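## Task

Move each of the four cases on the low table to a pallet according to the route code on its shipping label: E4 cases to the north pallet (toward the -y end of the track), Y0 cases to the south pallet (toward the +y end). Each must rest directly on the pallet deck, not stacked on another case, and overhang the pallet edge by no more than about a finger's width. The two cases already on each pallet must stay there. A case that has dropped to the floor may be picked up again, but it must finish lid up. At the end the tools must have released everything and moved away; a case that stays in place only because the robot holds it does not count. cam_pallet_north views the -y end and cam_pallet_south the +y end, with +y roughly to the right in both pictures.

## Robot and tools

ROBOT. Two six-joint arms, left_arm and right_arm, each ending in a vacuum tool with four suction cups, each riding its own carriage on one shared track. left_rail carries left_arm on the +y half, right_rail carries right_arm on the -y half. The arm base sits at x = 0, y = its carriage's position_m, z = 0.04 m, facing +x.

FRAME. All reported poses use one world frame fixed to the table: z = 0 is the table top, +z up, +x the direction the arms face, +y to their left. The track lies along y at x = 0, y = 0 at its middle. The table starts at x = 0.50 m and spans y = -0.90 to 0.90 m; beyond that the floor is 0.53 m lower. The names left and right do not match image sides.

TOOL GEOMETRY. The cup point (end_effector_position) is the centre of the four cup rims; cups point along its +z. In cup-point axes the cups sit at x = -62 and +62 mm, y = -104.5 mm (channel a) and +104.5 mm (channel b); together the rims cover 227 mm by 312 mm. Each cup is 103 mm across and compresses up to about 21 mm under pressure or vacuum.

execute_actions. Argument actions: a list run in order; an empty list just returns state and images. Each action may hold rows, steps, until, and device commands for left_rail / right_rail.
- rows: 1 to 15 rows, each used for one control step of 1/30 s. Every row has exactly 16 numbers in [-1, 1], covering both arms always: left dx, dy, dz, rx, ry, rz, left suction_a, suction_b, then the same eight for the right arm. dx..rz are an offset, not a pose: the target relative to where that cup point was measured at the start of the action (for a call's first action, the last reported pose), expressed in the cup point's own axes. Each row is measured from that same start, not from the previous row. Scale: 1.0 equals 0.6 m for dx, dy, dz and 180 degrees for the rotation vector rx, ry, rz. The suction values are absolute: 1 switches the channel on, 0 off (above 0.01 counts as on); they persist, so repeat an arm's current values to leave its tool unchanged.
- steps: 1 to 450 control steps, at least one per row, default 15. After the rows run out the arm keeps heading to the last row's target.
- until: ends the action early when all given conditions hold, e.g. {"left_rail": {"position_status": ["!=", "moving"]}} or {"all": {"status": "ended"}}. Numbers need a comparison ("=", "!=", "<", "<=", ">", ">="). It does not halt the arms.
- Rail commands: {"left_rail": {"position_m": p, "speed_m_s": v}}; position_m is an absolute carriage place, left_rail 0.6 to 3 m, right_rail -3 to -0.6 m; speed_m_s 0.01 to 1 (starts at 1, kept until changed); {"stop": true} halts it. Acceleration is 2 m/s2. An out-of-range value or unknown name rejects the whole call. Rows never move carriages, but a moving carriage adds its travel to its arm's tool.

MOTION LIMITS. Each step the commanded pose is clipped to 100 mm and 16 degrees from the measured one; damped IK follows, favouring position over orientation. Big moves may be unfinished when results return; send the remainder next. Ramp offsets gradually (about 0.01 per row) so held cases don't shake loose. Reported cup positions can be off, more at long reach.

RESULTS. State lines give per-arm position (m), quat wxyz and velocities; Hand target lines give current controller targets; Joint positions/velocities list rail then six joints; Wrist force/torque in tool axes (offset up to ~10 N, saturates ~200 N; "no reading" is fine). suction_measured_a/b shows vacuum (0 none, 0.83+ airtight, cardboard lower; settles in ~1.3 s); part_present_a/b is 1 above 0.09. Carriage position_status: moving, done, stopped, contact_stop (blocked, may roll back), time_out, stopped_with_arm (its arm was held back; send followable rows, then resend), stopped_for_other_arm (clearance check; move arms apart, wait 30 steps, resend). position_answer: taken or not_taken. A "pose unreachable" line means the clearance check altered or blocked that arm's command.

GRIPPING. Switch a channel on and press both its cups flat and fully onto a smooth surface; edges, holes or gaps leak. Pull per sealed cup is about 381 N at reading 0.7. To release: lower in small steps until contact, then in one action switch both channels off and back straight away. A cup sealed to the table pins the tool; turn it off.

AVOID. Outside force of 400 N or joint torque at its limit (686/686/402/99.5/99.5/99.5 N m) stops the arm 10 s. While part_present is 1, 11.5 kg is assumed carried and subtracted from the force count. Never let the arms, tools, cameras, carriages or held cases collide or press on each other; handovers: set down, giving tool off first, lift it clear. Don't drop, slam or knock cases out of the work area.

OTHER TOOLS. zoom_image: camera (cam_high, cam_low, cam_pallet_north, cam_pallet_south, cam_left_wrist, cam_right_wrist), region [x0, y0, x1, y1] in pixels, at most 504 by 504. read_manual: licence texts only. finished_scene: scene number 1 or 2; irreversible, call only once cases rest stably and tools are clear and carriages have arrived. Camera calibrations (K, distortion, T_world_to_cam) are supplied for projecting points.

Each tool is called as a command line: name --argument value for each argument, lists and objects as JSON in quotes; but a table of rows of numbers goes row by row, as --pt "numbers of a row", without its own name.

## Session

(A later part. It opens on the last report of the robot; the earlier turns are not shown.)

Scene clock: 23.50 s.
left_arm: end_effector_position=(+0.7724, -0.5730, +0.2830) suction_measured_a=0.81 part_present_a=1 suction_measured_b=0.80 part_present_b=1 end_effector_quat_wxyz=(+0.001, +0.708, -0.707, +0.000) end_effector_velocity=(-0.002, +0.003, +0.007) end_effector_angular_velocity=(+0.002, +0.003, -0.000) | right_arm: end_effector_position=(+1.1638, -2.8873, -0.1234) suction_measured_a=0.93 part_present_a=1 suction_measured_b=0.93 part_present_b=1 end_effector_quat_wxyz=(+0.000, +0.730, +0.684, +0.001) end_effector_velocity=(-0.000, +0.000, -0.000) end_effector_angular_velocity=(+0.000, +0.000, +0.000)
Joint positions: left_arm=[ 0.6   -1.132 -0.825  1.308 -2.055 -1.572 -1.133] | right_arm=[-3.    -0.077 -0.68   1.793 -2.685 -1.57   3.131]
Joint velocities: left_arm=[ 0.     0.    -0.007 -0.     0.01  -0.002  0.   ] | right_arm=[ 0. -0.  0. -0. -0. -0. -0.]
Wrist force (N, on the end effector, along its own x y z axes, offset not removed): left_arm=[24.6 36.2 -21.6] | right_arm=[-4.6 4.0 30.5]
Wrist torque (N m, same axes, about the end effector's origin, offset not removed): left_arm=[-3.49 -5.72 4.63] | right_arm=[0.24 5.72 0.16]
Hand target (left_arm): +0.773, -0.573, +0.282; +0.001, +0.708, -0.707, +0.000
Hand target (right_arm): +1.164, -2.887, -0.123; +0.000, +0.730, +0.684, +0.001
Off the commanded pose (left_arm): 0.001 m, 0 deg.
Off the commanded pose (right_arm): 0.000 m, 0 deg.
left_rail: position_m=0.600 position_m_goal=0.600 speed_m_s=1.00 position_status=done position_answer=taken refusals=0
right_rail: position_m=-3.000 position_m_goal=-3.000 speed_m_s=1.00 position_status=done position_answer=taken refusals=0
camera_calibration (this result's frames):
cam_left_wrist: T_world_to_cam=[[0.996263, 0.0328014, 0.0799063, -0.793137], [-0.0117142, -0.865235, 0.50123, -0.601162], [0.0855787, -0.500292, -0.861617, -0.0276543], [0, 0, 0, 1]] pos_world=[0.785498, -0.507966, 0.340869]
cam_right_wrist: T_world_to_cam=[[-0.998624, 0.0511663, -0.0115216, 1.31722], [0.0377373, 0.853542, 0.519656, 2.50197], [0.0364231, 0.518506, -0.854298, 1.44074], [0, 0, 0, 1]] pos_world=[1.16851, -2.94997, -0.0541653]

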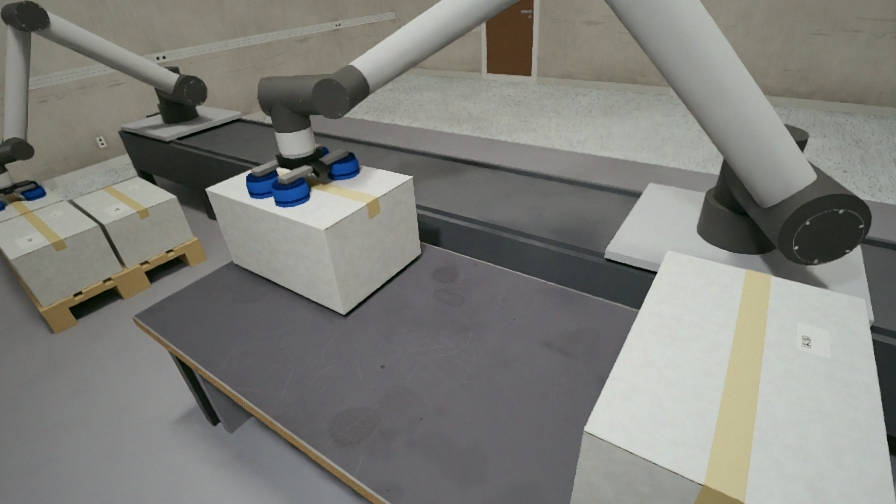

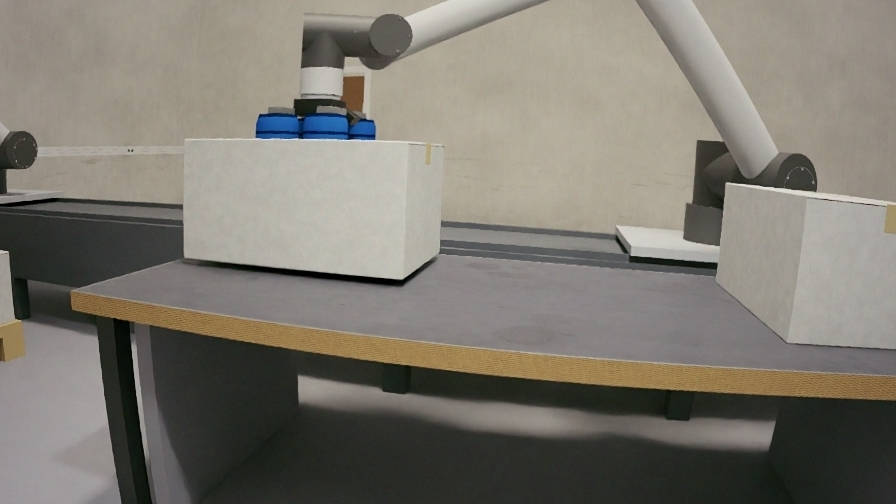

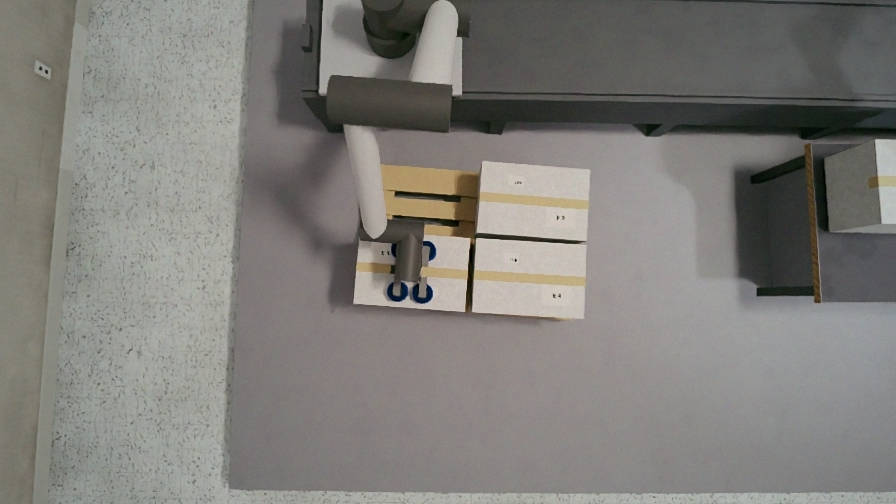

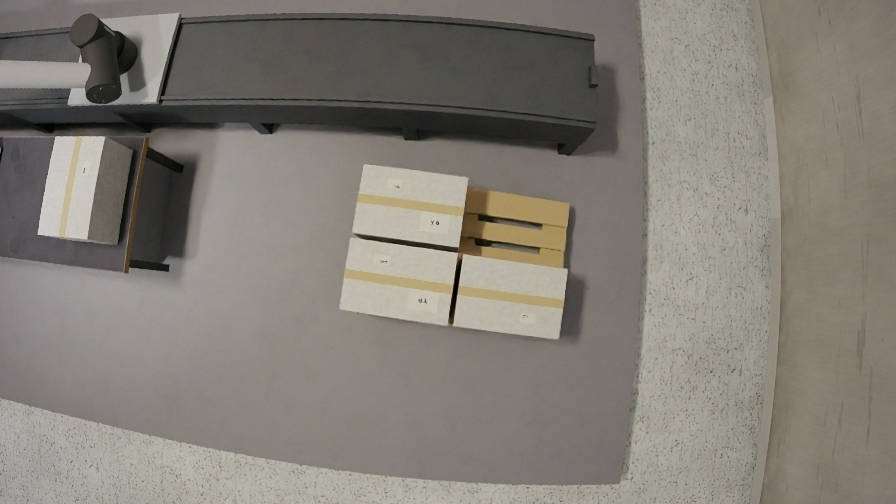

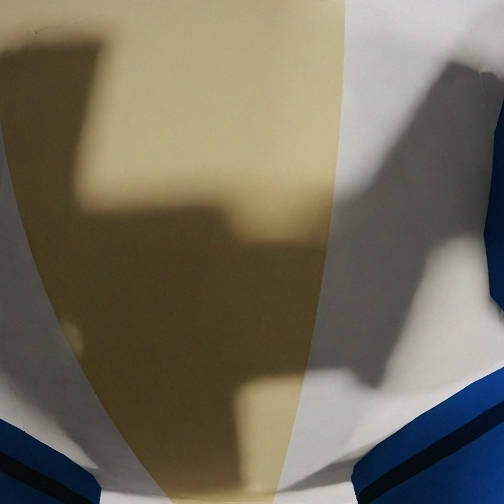

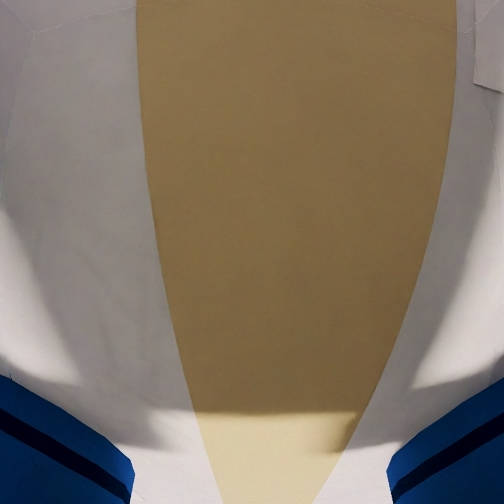

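execute_actions --actions '[{"rows":[[0,0,0,0,0,0,1,1,0,0,0.0035,0,0,0,1,1]],"steps":8}]'

Scene clock: 23.87 s.
left_arm: end_effector_position=(+0.7726, -0.5728, +0.2827) suction_measured_a=0.90 part_present_a=1 suction_measured_b=0.90 part_present_b=1 end_effector_quat_wxyz=(+0.001, +0.708, -0.707, +0.000) end_effector_velocity=(+0.000, -0.000, +0.002) end_effector_angular_velocity=(-0.002, -0.001, -0.000) | right_arm: end_effector_position=(+1.1638, -2.8873, -0.1254) suction_measured_a=0.93 part_present_a=1 suction_measured_b=0.93 part_present_b=1 end_effector_quat_wxyz=(+0.000, +0.730, +0.684, +0.001) end_effector_velocity=(-0.000, +0.000, -0.002) end_effector_angular_velocity=(+0.000, +0.000, +0.000)
Joint positions: left_arm=[ 0.6   -1.132 -0.825  1.308 -2.055 -1.572 -1.133] | right_arm=[-3.    -0.077 -0.678  1.793 -2.687 -1.57   3.131]
Joint velocities: left_arm=[ 0.    -0.    -0.001 -0.001 -0.     0.     0.   ] | right_arm=[ 0.    -0.     0.002 -0.    -0.002  0.    -0.   ]
Wrist force (N, on the end effector, along its own x y z axes, offset not removed): left_arm=[0.8 -4.7 35.5] | right_arm=[3.6 3.3 23.4]
Wrist torque (N m, same axes, about the end effector's origin, offset not removed): left_arm=[-0.24 -5.67 0.69] | right_arm=[-0.03 4.90 0.21]
Hand target (left_arm): +0.772, -0.573, +0.283; +0.001, +0.708, -0.707, +0.000
Hand target (right_arm): +1.164, -2.887, -0.126; +0.000, +0.730, +0.684, +0.001
Off the commanded pose (left_arm): 0.000 m, 0 deg.
Off the commanded pose (right_arm): 0.000 m, 0 deg.
left_rail: position_m=0.600 position_m_goal=0.600 speed_m_s=1.00 position_status=done position_answer=taken refusals=0
right_rail: position_m=-3.000 position_m_goal=-3.000 speed_m_s=1.00 position_status=done position_answer=taken refusals=0
camera_calibration (this result's frames):
cam_left_wrist: T_world_to_cam=[[0.996257, 0.0329498, 0.0799131, -0.793189], [-0.0115651, -0.865375, 0.500991, -0.600949], [0.0856624, -0.50004, -0.861755, -0.0277284], [0, 0, 0, 1]] pos_world=[0.785645, -0.507776, 0.340561]
cam_right_wrist: T_world_to_cam=[[-0.998624, 0.0511665, -0.0115031, 1.31719], [0.037747, 0.853541, 0.519657, 2.50297], [0.0364074, 0.518507, -0.854298, 1.43911], [0, 0, 0, 1]] pos_world=[1.16851, -2.94997, -0.0561024]

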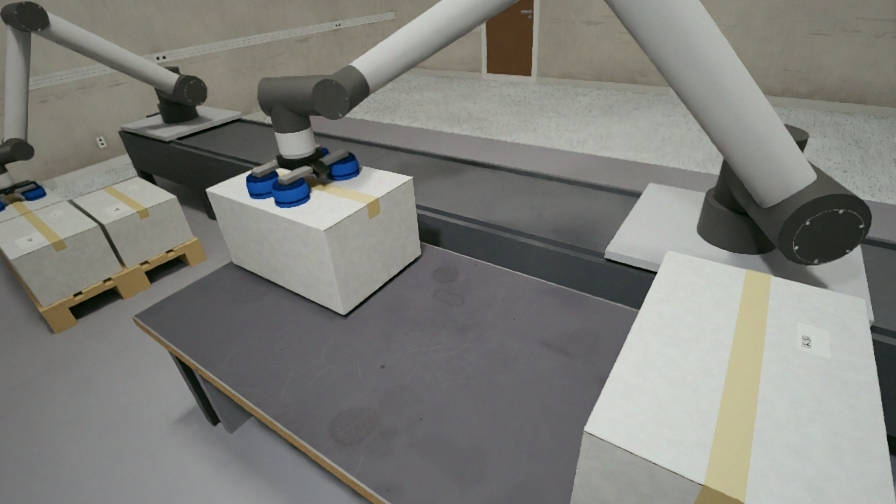

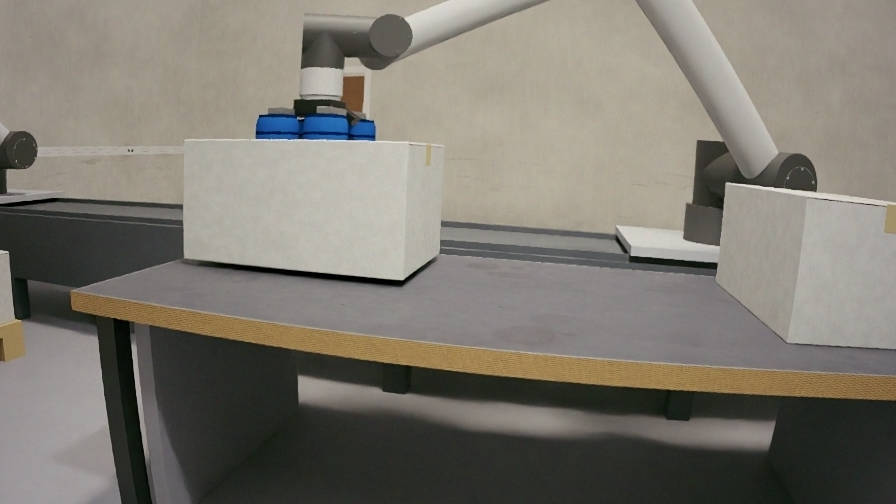

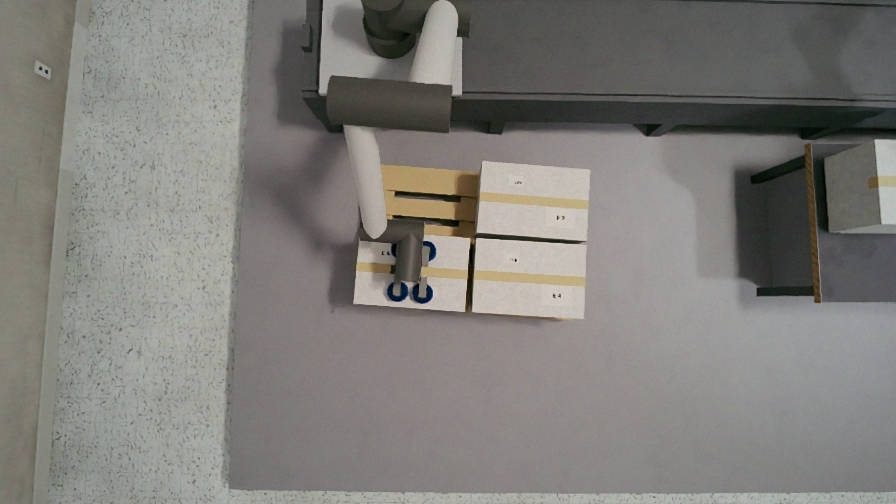

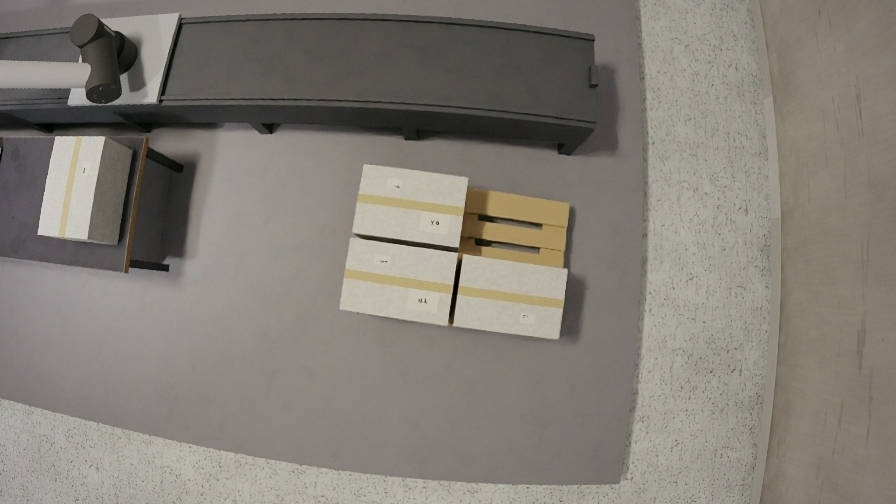

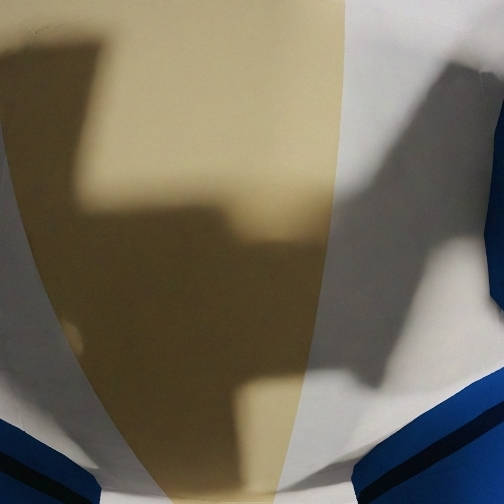

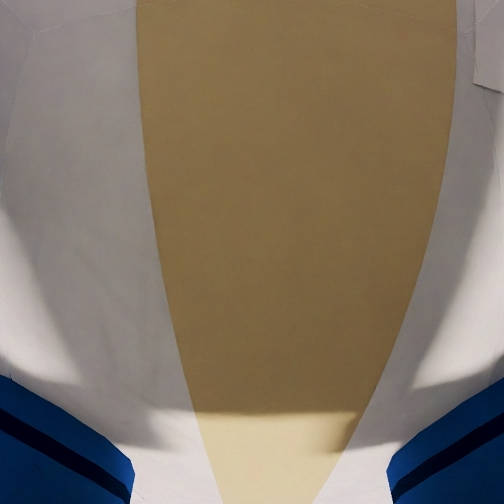

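execute_actions --actions '[{"rows":[[0,0,0,0,0,0,1,1,0,0,0.0035,0,0,0,1,1]],"steps":8}]'

Scene clock: 24.53 s.
left_arm: end_effector_position=(+0.7725, -0.5729, +0.2830) suction_measured_a=0.90 part_present_a=1 suction_measured_b=0.90 part_present_b=1 end_effector_quat_wxyz=(+0.001, +0.708, -0.707, +0.000) end_effector_velocity=(+0.000, +0.000, -0.000) end_effector_angular_velocity=(+0.000, +0.000, -0.000) | right_arm: end_effector_position=(+1.1639, -2.8873, -0.1271) suction_measured_a=0.93 part_present_a=1 suction_measured_b=0.93 part_present_b=1 end_effector_quat_wxyz=(+0.000, +0.730, +0.684, +0.001) end_effector_velocity=(+0.000, -0.000, -0.001) end_effector_angular_velocity=(-0.000, -0.001, -0.000)
Joint positions: left_arm=[ 0.6   -1.132 -0.825  1.308 -2.055 -1.572 -1.133] | right_arm=[-3.    -0.077 -0.676  1.793 -2.689 -1.57   3.131]
Joint velocities: left_arm=[ 0.  0.  0. -0.  0. -0.  0.] | right_arm=[ 0.    -0.     0.001 -0.001 -0.002 -0.    -0.   ]
Wrist force (N, on the end effector, along its own x y z axes, offset not removed): left_arm=[2.2 -6.3 37.4] | right_arm=[6.7 -11.0 -8.9]
Wrist torque (N m, same axes, about the end effector's origin, offset not removed): left_arm=[-0.37 -5.29 0.64] | right_arm=[-3.21 0.06 1.11]
Hand target (left_arm): +0.773, -0.573, +0.283; +0.001, +0.708, -0.707, +0.000
Hand target (right_arm): +1.164, -2.887, -0.127; +0.000, +0.730, +0.684, +0.001
Off the commanded pose (left_arm): 0.000 m, 0 deg.
Off the commanded pose (right_arm): 0.000 m, 0 deg.
left_rail: position_m=0.600 position_m_goal=0.600 speed_m_s=1.00 position_status=done position_answer=taken refusals=0
right_rail: position_m=-3.000 position_m_goal=-3.000 speed_m_s=1.00 position_status=done position_answer=taken refusals=0
camera_calibration (this result's frames):
cam_left_wrist: T_world_to_cam=[[0.99626, 0.0328882, 0.0798969, -0.793145], [-0.0116318, -0.865249, 0.501207, -0.601152], [0.0856145, -0.500262, -0.861631, -0.0276776], [0, 0, 0, 1]] pos_world=[0.785557, -0.507907, 0.340823]
cam_right_wrist: T_world_to_cam=[[-0.998621, 0.0511628, -0.0117918, 1.31724], [0.0375958, 0.853572, 0.519616, 2.50416], [0.0366502, 0.518456, -0.854319, 1.43715], [0, 0, 0, 1]] pos_world=[1.16861, -2.94998, -0.0578889]

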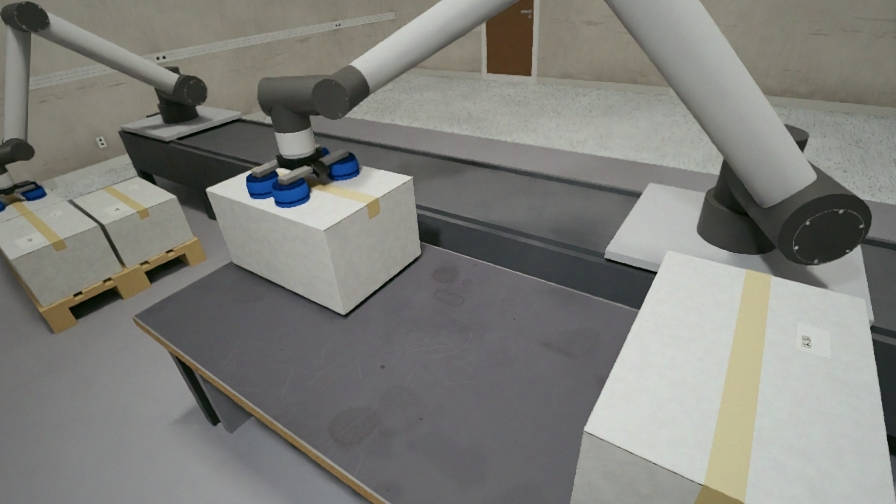

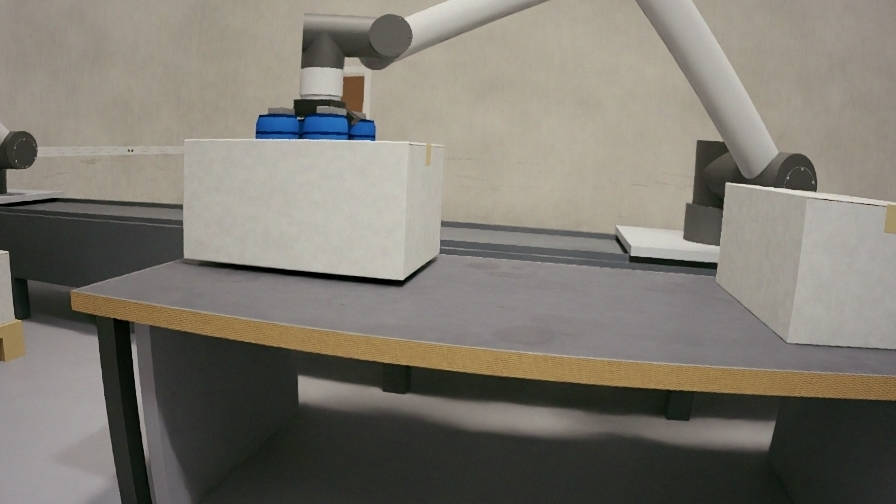

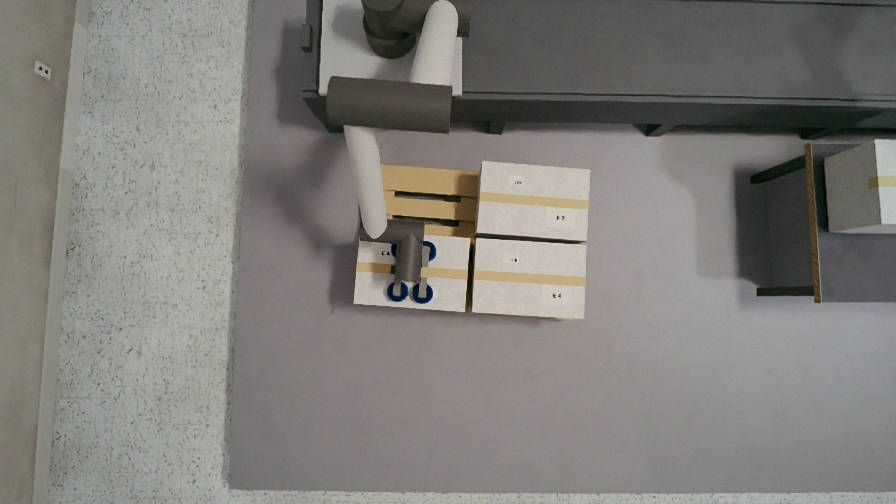

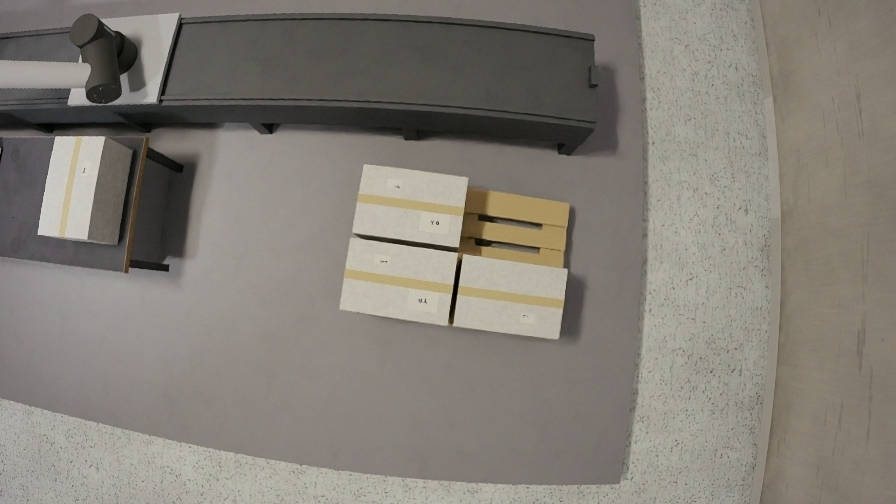

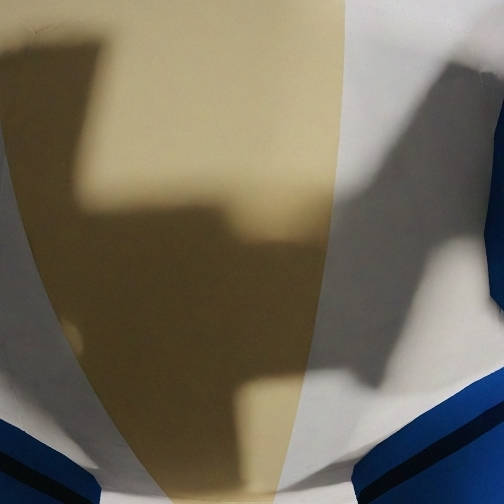

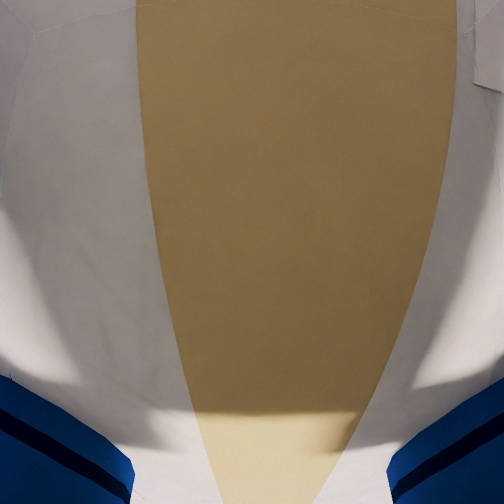

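execute_actions --actions '[{"rows":[[-0.01,0,-0.01,0,0,0,1,1,0,0,-0.01,0,0,0,0,0],[-0.02,0,-0.03,0,0,0,1,1,0,0,-0.015,0,0,0,0,0],[-0.04,0,-0.06,0,0,0,1,1,0,0,-0.02,0,0,0,0,0],[-0.07,0,-0.1,0,0,0,1,1,0,0,-0.025,0,0,0,0,0],[-0.11,0,-0.15,0,0,0,1,1,0,0,-0.03,0,0,0,0,0],[-0.16,0,-0.2,0,0,0,1,1,0,0,-0.035,0,0,0,0,0],[-0.48,-0.054,-0.56,0,0,0,1,1,0,0,-0.04,0,0,0,0,0],[-0.48,-0.054,-0.56,0,0,0,1,1,0,0,-0.05,0,0,0,0,0],[-0.48,-0.054,-0.56,0,0,0,1,1,0,0,-0.06,0,0,0,0,0],[-0.48,-0.054,-0.56,0,0,0,1,1,0,0,-0.08,0,0,0,0,0],[-0.48,-0.054,-0.56,0,0,0,1,1,0,0,-0.12,0,0,0,0,0],[-0.48,-0.054,-0.56,0,0,0,1,1,0,0,-0.2,0,0,0,0,0],[-0.48,-0.054,-0.56,0,0,0,1,1,0,0,-0.3,0,0,0,0,0],[-0.48,-0.054,-0.56,0,0,0,1,1,0.3,-0.3,-0.9,0,0,-0.521,0,0]],"steps":24},{"left_rail":{"position_m":3.0},"right_rail":{"position_m":-0.6},"steps":32},{"rows":[[-0.03,0,0,0,0,0,1,1,0,0.05,0,0,0,0,0,0],[-0.07,0,0,0,0,0,1,1,0,0.12,0,0,0,0,0,0],[-0.13,0,0,0,0,0,1,1,0,0.2,0,0,0,0,0,0],[-0.9,0,0,0,0,0,1,1,0.1,0.8,0,0,0,0,0,0]],"steps":36}]'

Scene clock: 28.50 s.
left_arm: end_effector_position=(+0.8027, +2.2356, +0.6168) suction_measured_a=0.90 part_present_a=1 suction_measured_b=0.90 part_present_b=1 end_effector_quat_wxyz=(+0.001, +0.708, -0.706, +0.000) end_effector_velocity=(+0.002, +1.027, +0.002) end_effector_angular_velocity=(-0.004, +0.000, -0.005) | right_arm: end_effector_position=(+0.9362, -0.2335, +0.4128) suction_measured_a=0.00 part_present_a=0 suction_measured_b=0.00 part_present_b=0 end_effector_quat_wxyz=(+0.000, +0.001, +1.000, +0.001) end_effector_velocity=(+0.002, +1.006, +0.000) end_effector_angular_velocity=(-0.001, +0.001, -0.001)
Joint positions: left_arm=[ 2.582 -0.639 -1.569  1.895 -1.897 -1.573 -0.641] | right_arm=[-1.018  0.532 -1.088  1.573 -2.057 -1.57   2.104]
Joint velocities: left_arm=[ 0.999  0.028 -0.012  0.01   0.    -0.004  0.033] | right_arm=[ 1.     0.004  0.006 -0.01   0.005 -0.     0.005]
Wrist force (N, on the end effector, along its own x y z axes, offset not removed): left_arm=[-5.1 -7.0 36.0] | right_arm=[2.2 5.3 -8.9]
Wrist torque (N m, same axes, about the end effector's origin, offset not removed): left_arm=[-0.37 -5.79 0.74] | right_arm=[0.69 -1.07 0.17]
Hand target (left_arm): +0.803, +2.289, +0.617; +0.001, +0.708, -0.707, +0.000
Hand target (right_arm): +0.936, -0.182, +0.413; +0.000, +0.001, +1.000, +0.001
Off the commanded pose (left_arm): 0.003 m, 0 deg.
Off the commanded pose (right_arm): 0.001 m, 0 deg.
left_rail: position_m=2.582 position_m_goal=3.000 speed_m_s=1.00 position_status=moving position_answer=taken refusals=0
right_rail: position_m=-1.018 position_m_goal=-0.600 speed_m_s=1.00 position_status=moving position_answer=taken refusals=0
camera_calibration (this result's frames):
cam_left_wrist: T_world_to_cam=[[0.996267, 0.0334532, 0.0795771, -0.943332], [-0.0109921, -0.865187, 0.501329, 1.66128], [0.0856202, -0.500332, -0.86159, 1.66248], [0, 0, 0, 1]] pos_world=[0.815729, 2.30067, 0.6746]
cam_right_wrist: T_world_to_cam=[[0.0131026, -0.999843, -0.011887, -0.232108], [-0.855301, -0.0173649, 0.517841, 0.600306], [-0.517966, 0.00338193, -0.855394, 0.930302], [0, 0, 0, 1]] pos_world=[0.998349, -0.224794, 0.482153]

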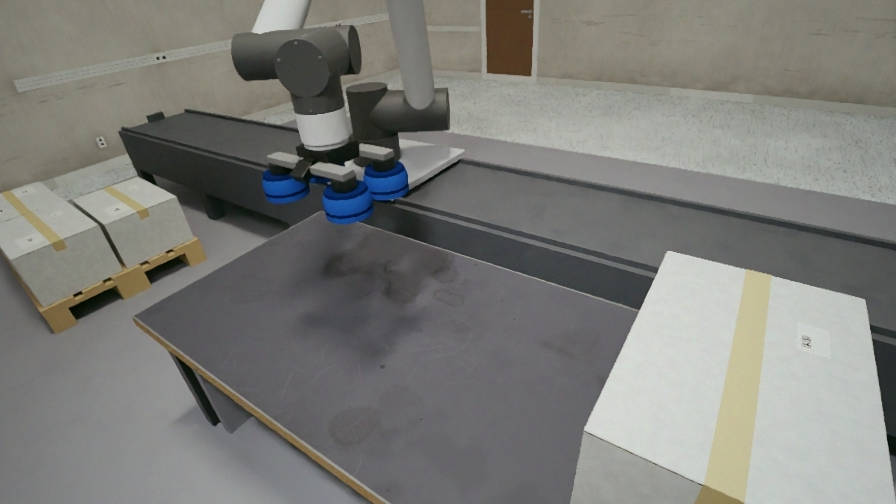

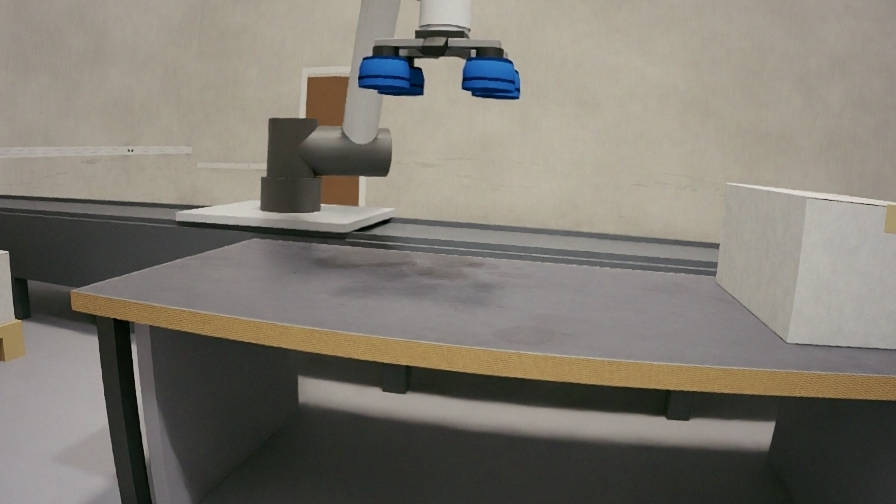

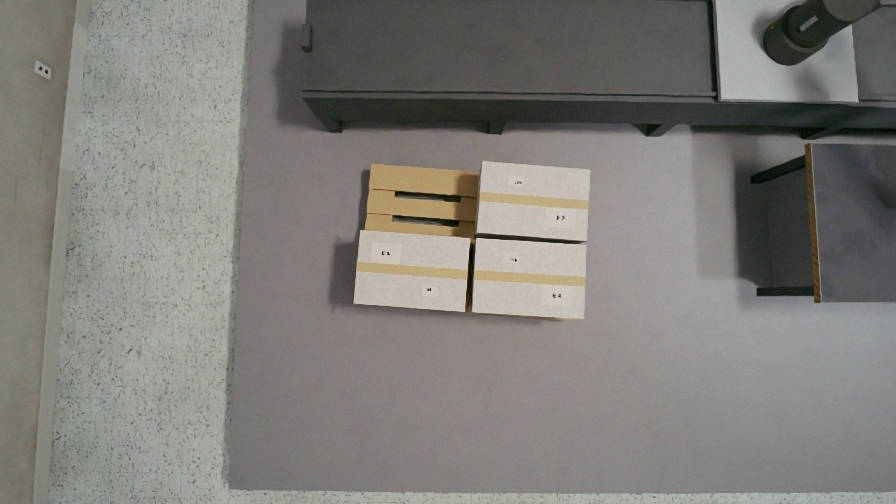

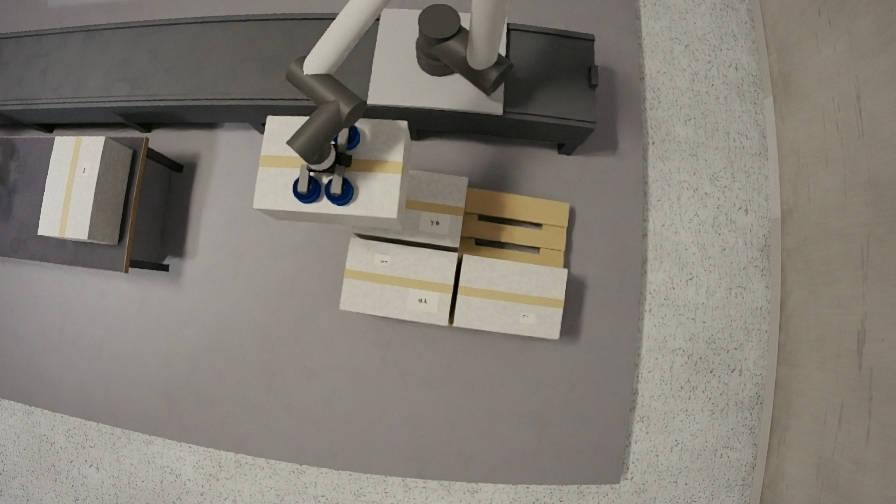

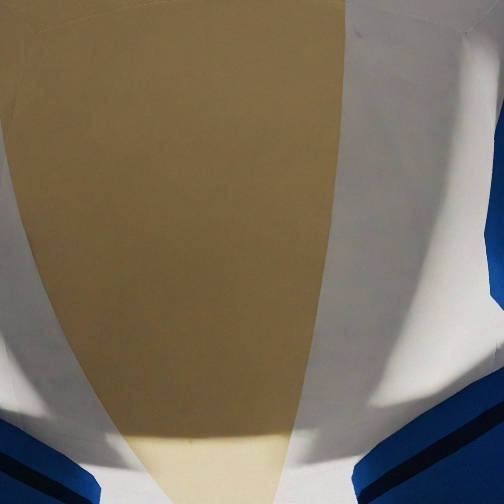

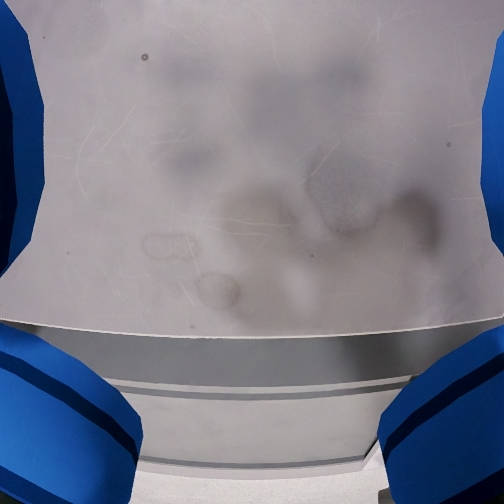

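execute_actions --actions '[{"steps":1},{"rows":[[-0.03,0,0.02,0,0,0,1,1,0,0.05,0,0,0,0,0,0],[-0.07,0,0.05,0,0,0,1,1,0,0.12,0,0,0,0,0,0],[-0.13,0,0.1,0,0,0,1,1,0.03,0.2,0,0,0,0,0,0],[-0.765,0,0.6,0,0,0.02,1,1,0.115,0.783,0.06,0,0,0,0,0]],"steps":40}]'

Scene clock: 30.13 s.
left_arm: end_effector_position=(+0.8001, +3.1130, +0.2568) suction_measured_a=0.90 part_present_a=1 suction_measured_b=0.90 part_present_b=1 end_effector_quat_wxyz=(+0.001, +0.685, -0.728, +0.000) end_effector_velocity=(+0.006, +0.008, -0.007) end_effector_angular_velocity=(-0.003, -0.004, -0.003) | right_arm: end_effector_position=(+0.8678, +0.6547, +0.3767) suction_measured_a=0.00 part_present_a=0 suction_measured_b=0.00 part_present_b=0 end_effector_quat_wxyz=(+0.000, +0.001, +1.000, +0.001) end_effector_velocity=(+0.001, +0.002, +0.000) end_effector_angular_velocity=(-0.001, +0.001, -0.000)
Joint positions: left_arm=[ 3.    -0.11  -1.365  2.274 -2.478 -1.573 -0.049] | right_arm=[-0.6    0.833 -0.723  0.974 -1.824 -1.57   2.406]
Joint velocities: left_arm=[ 0.     0.012  0.016 -0.004 -0.015 -0.002  0.015] | right_arm=[ 0.     0.001  0.003 -0.007  0.004 -0.     0.001]
Wrist force (N, on the end effector, along its own x y z axes, offset not removed): left_arm=[-2.2 -8.3 39.2] | right_arm=[1.3 6.3 -10.1]
Wrist torque (N m, same axes, about the end effector's origin, offset not removed): left_arm=[-0.22 -5.29 0.63] | right_arm=[0.86 -0.86 0.16]
Hand target (left_arm): +0.801, +3.114, +0.256; +0.001, +0.685, -0.728, +0.000
Hand target (right_arm): +0.868, +0.655, +0.377; +0.000, +0.001, +1.000, +0.001
Off the commanded pose (left_arm): 0.002 m, 0 deg.
Off the commanded pose (right_arm): 0.001 m, 0 deg.
left_rail: position_m=3.000 position_m_goal=3.000 speed_m_s=1.00 position_status=done position_answer=taken refusals=0
right_rail: position_m=-0.600 position_m_goal=-0.600 speed_m_s=1.00 position_status=done position_answer=taken refusals=0
camera_calibration (this result's frames):
cam_left_wrist: T_world_to_cam=[[0.996449, -0.029223, 0.0789674, -0.746338], [-0.0650588, -0.86257, 0.501736, 2.63583], [0.0534527, -0.505092, -0.861409, 1.83209], [0, 0, 0, 1]] pos_world=[0.817241, 3.17715, 0.314622]
cam_right_wrist: T_world_to_cam=[[0.0130925, -0.999842, -0.012055, 0.656487], [-0.854978, -0.0174455, 0.51837, 0.575411], [-0.518498, 0.00352002, -0.855071, 0.861224], [0, 0, 0, 1]] pos_world=[0.929912, 0.66339, 0.446046]

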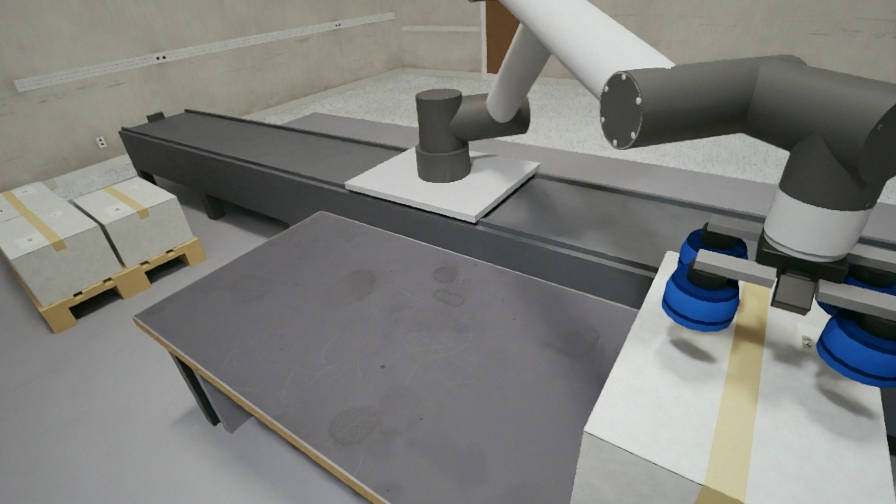

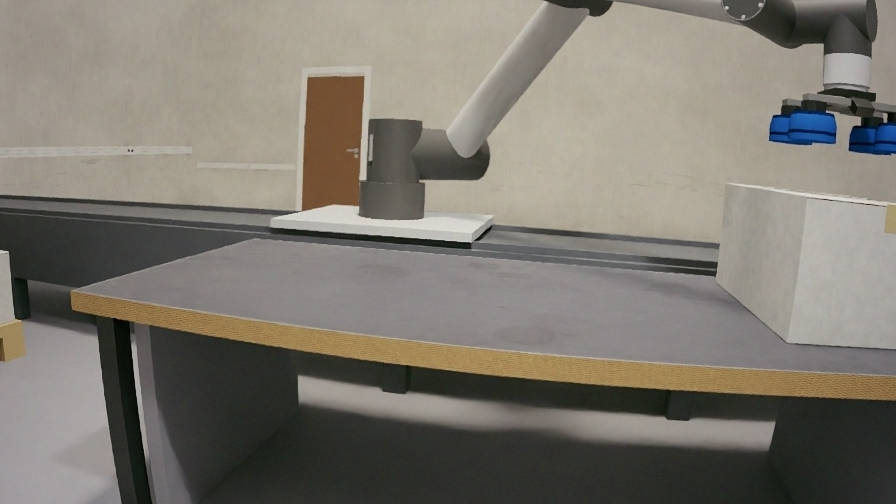

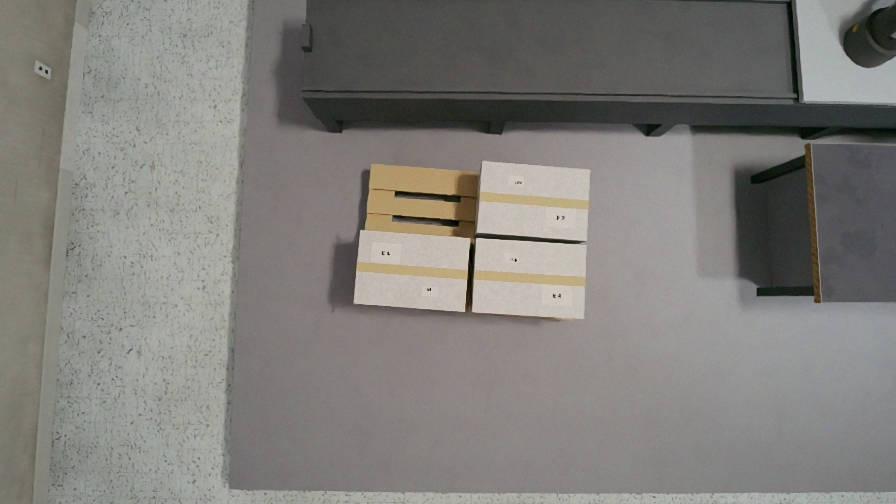

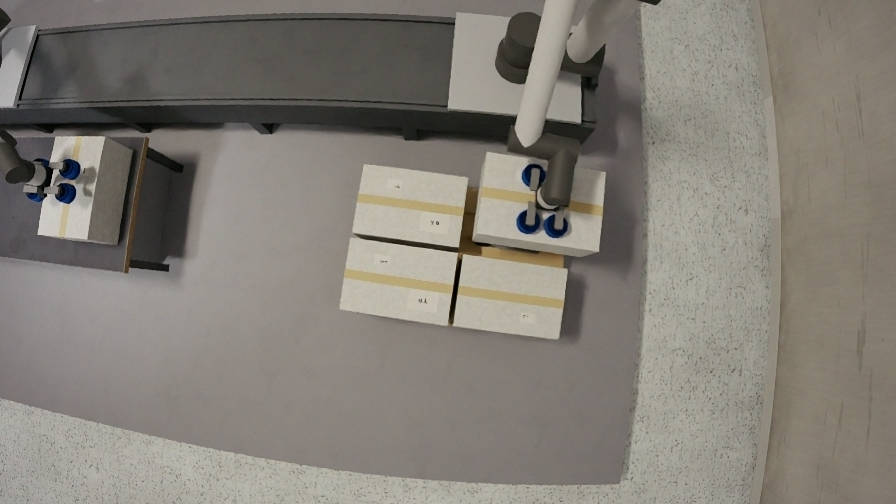

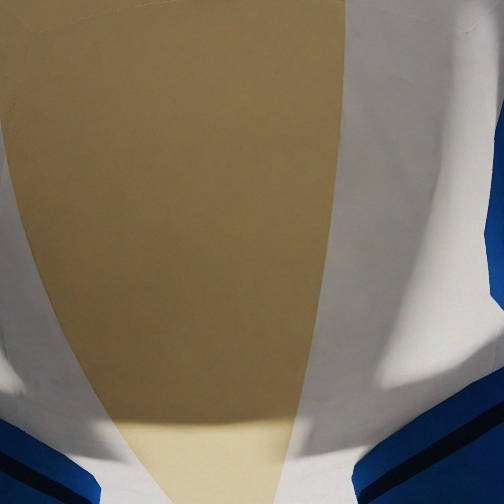

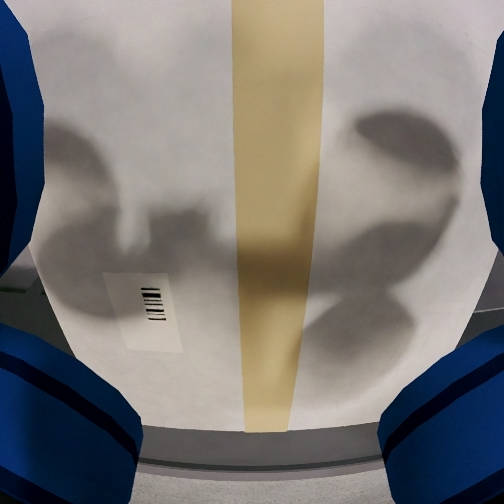

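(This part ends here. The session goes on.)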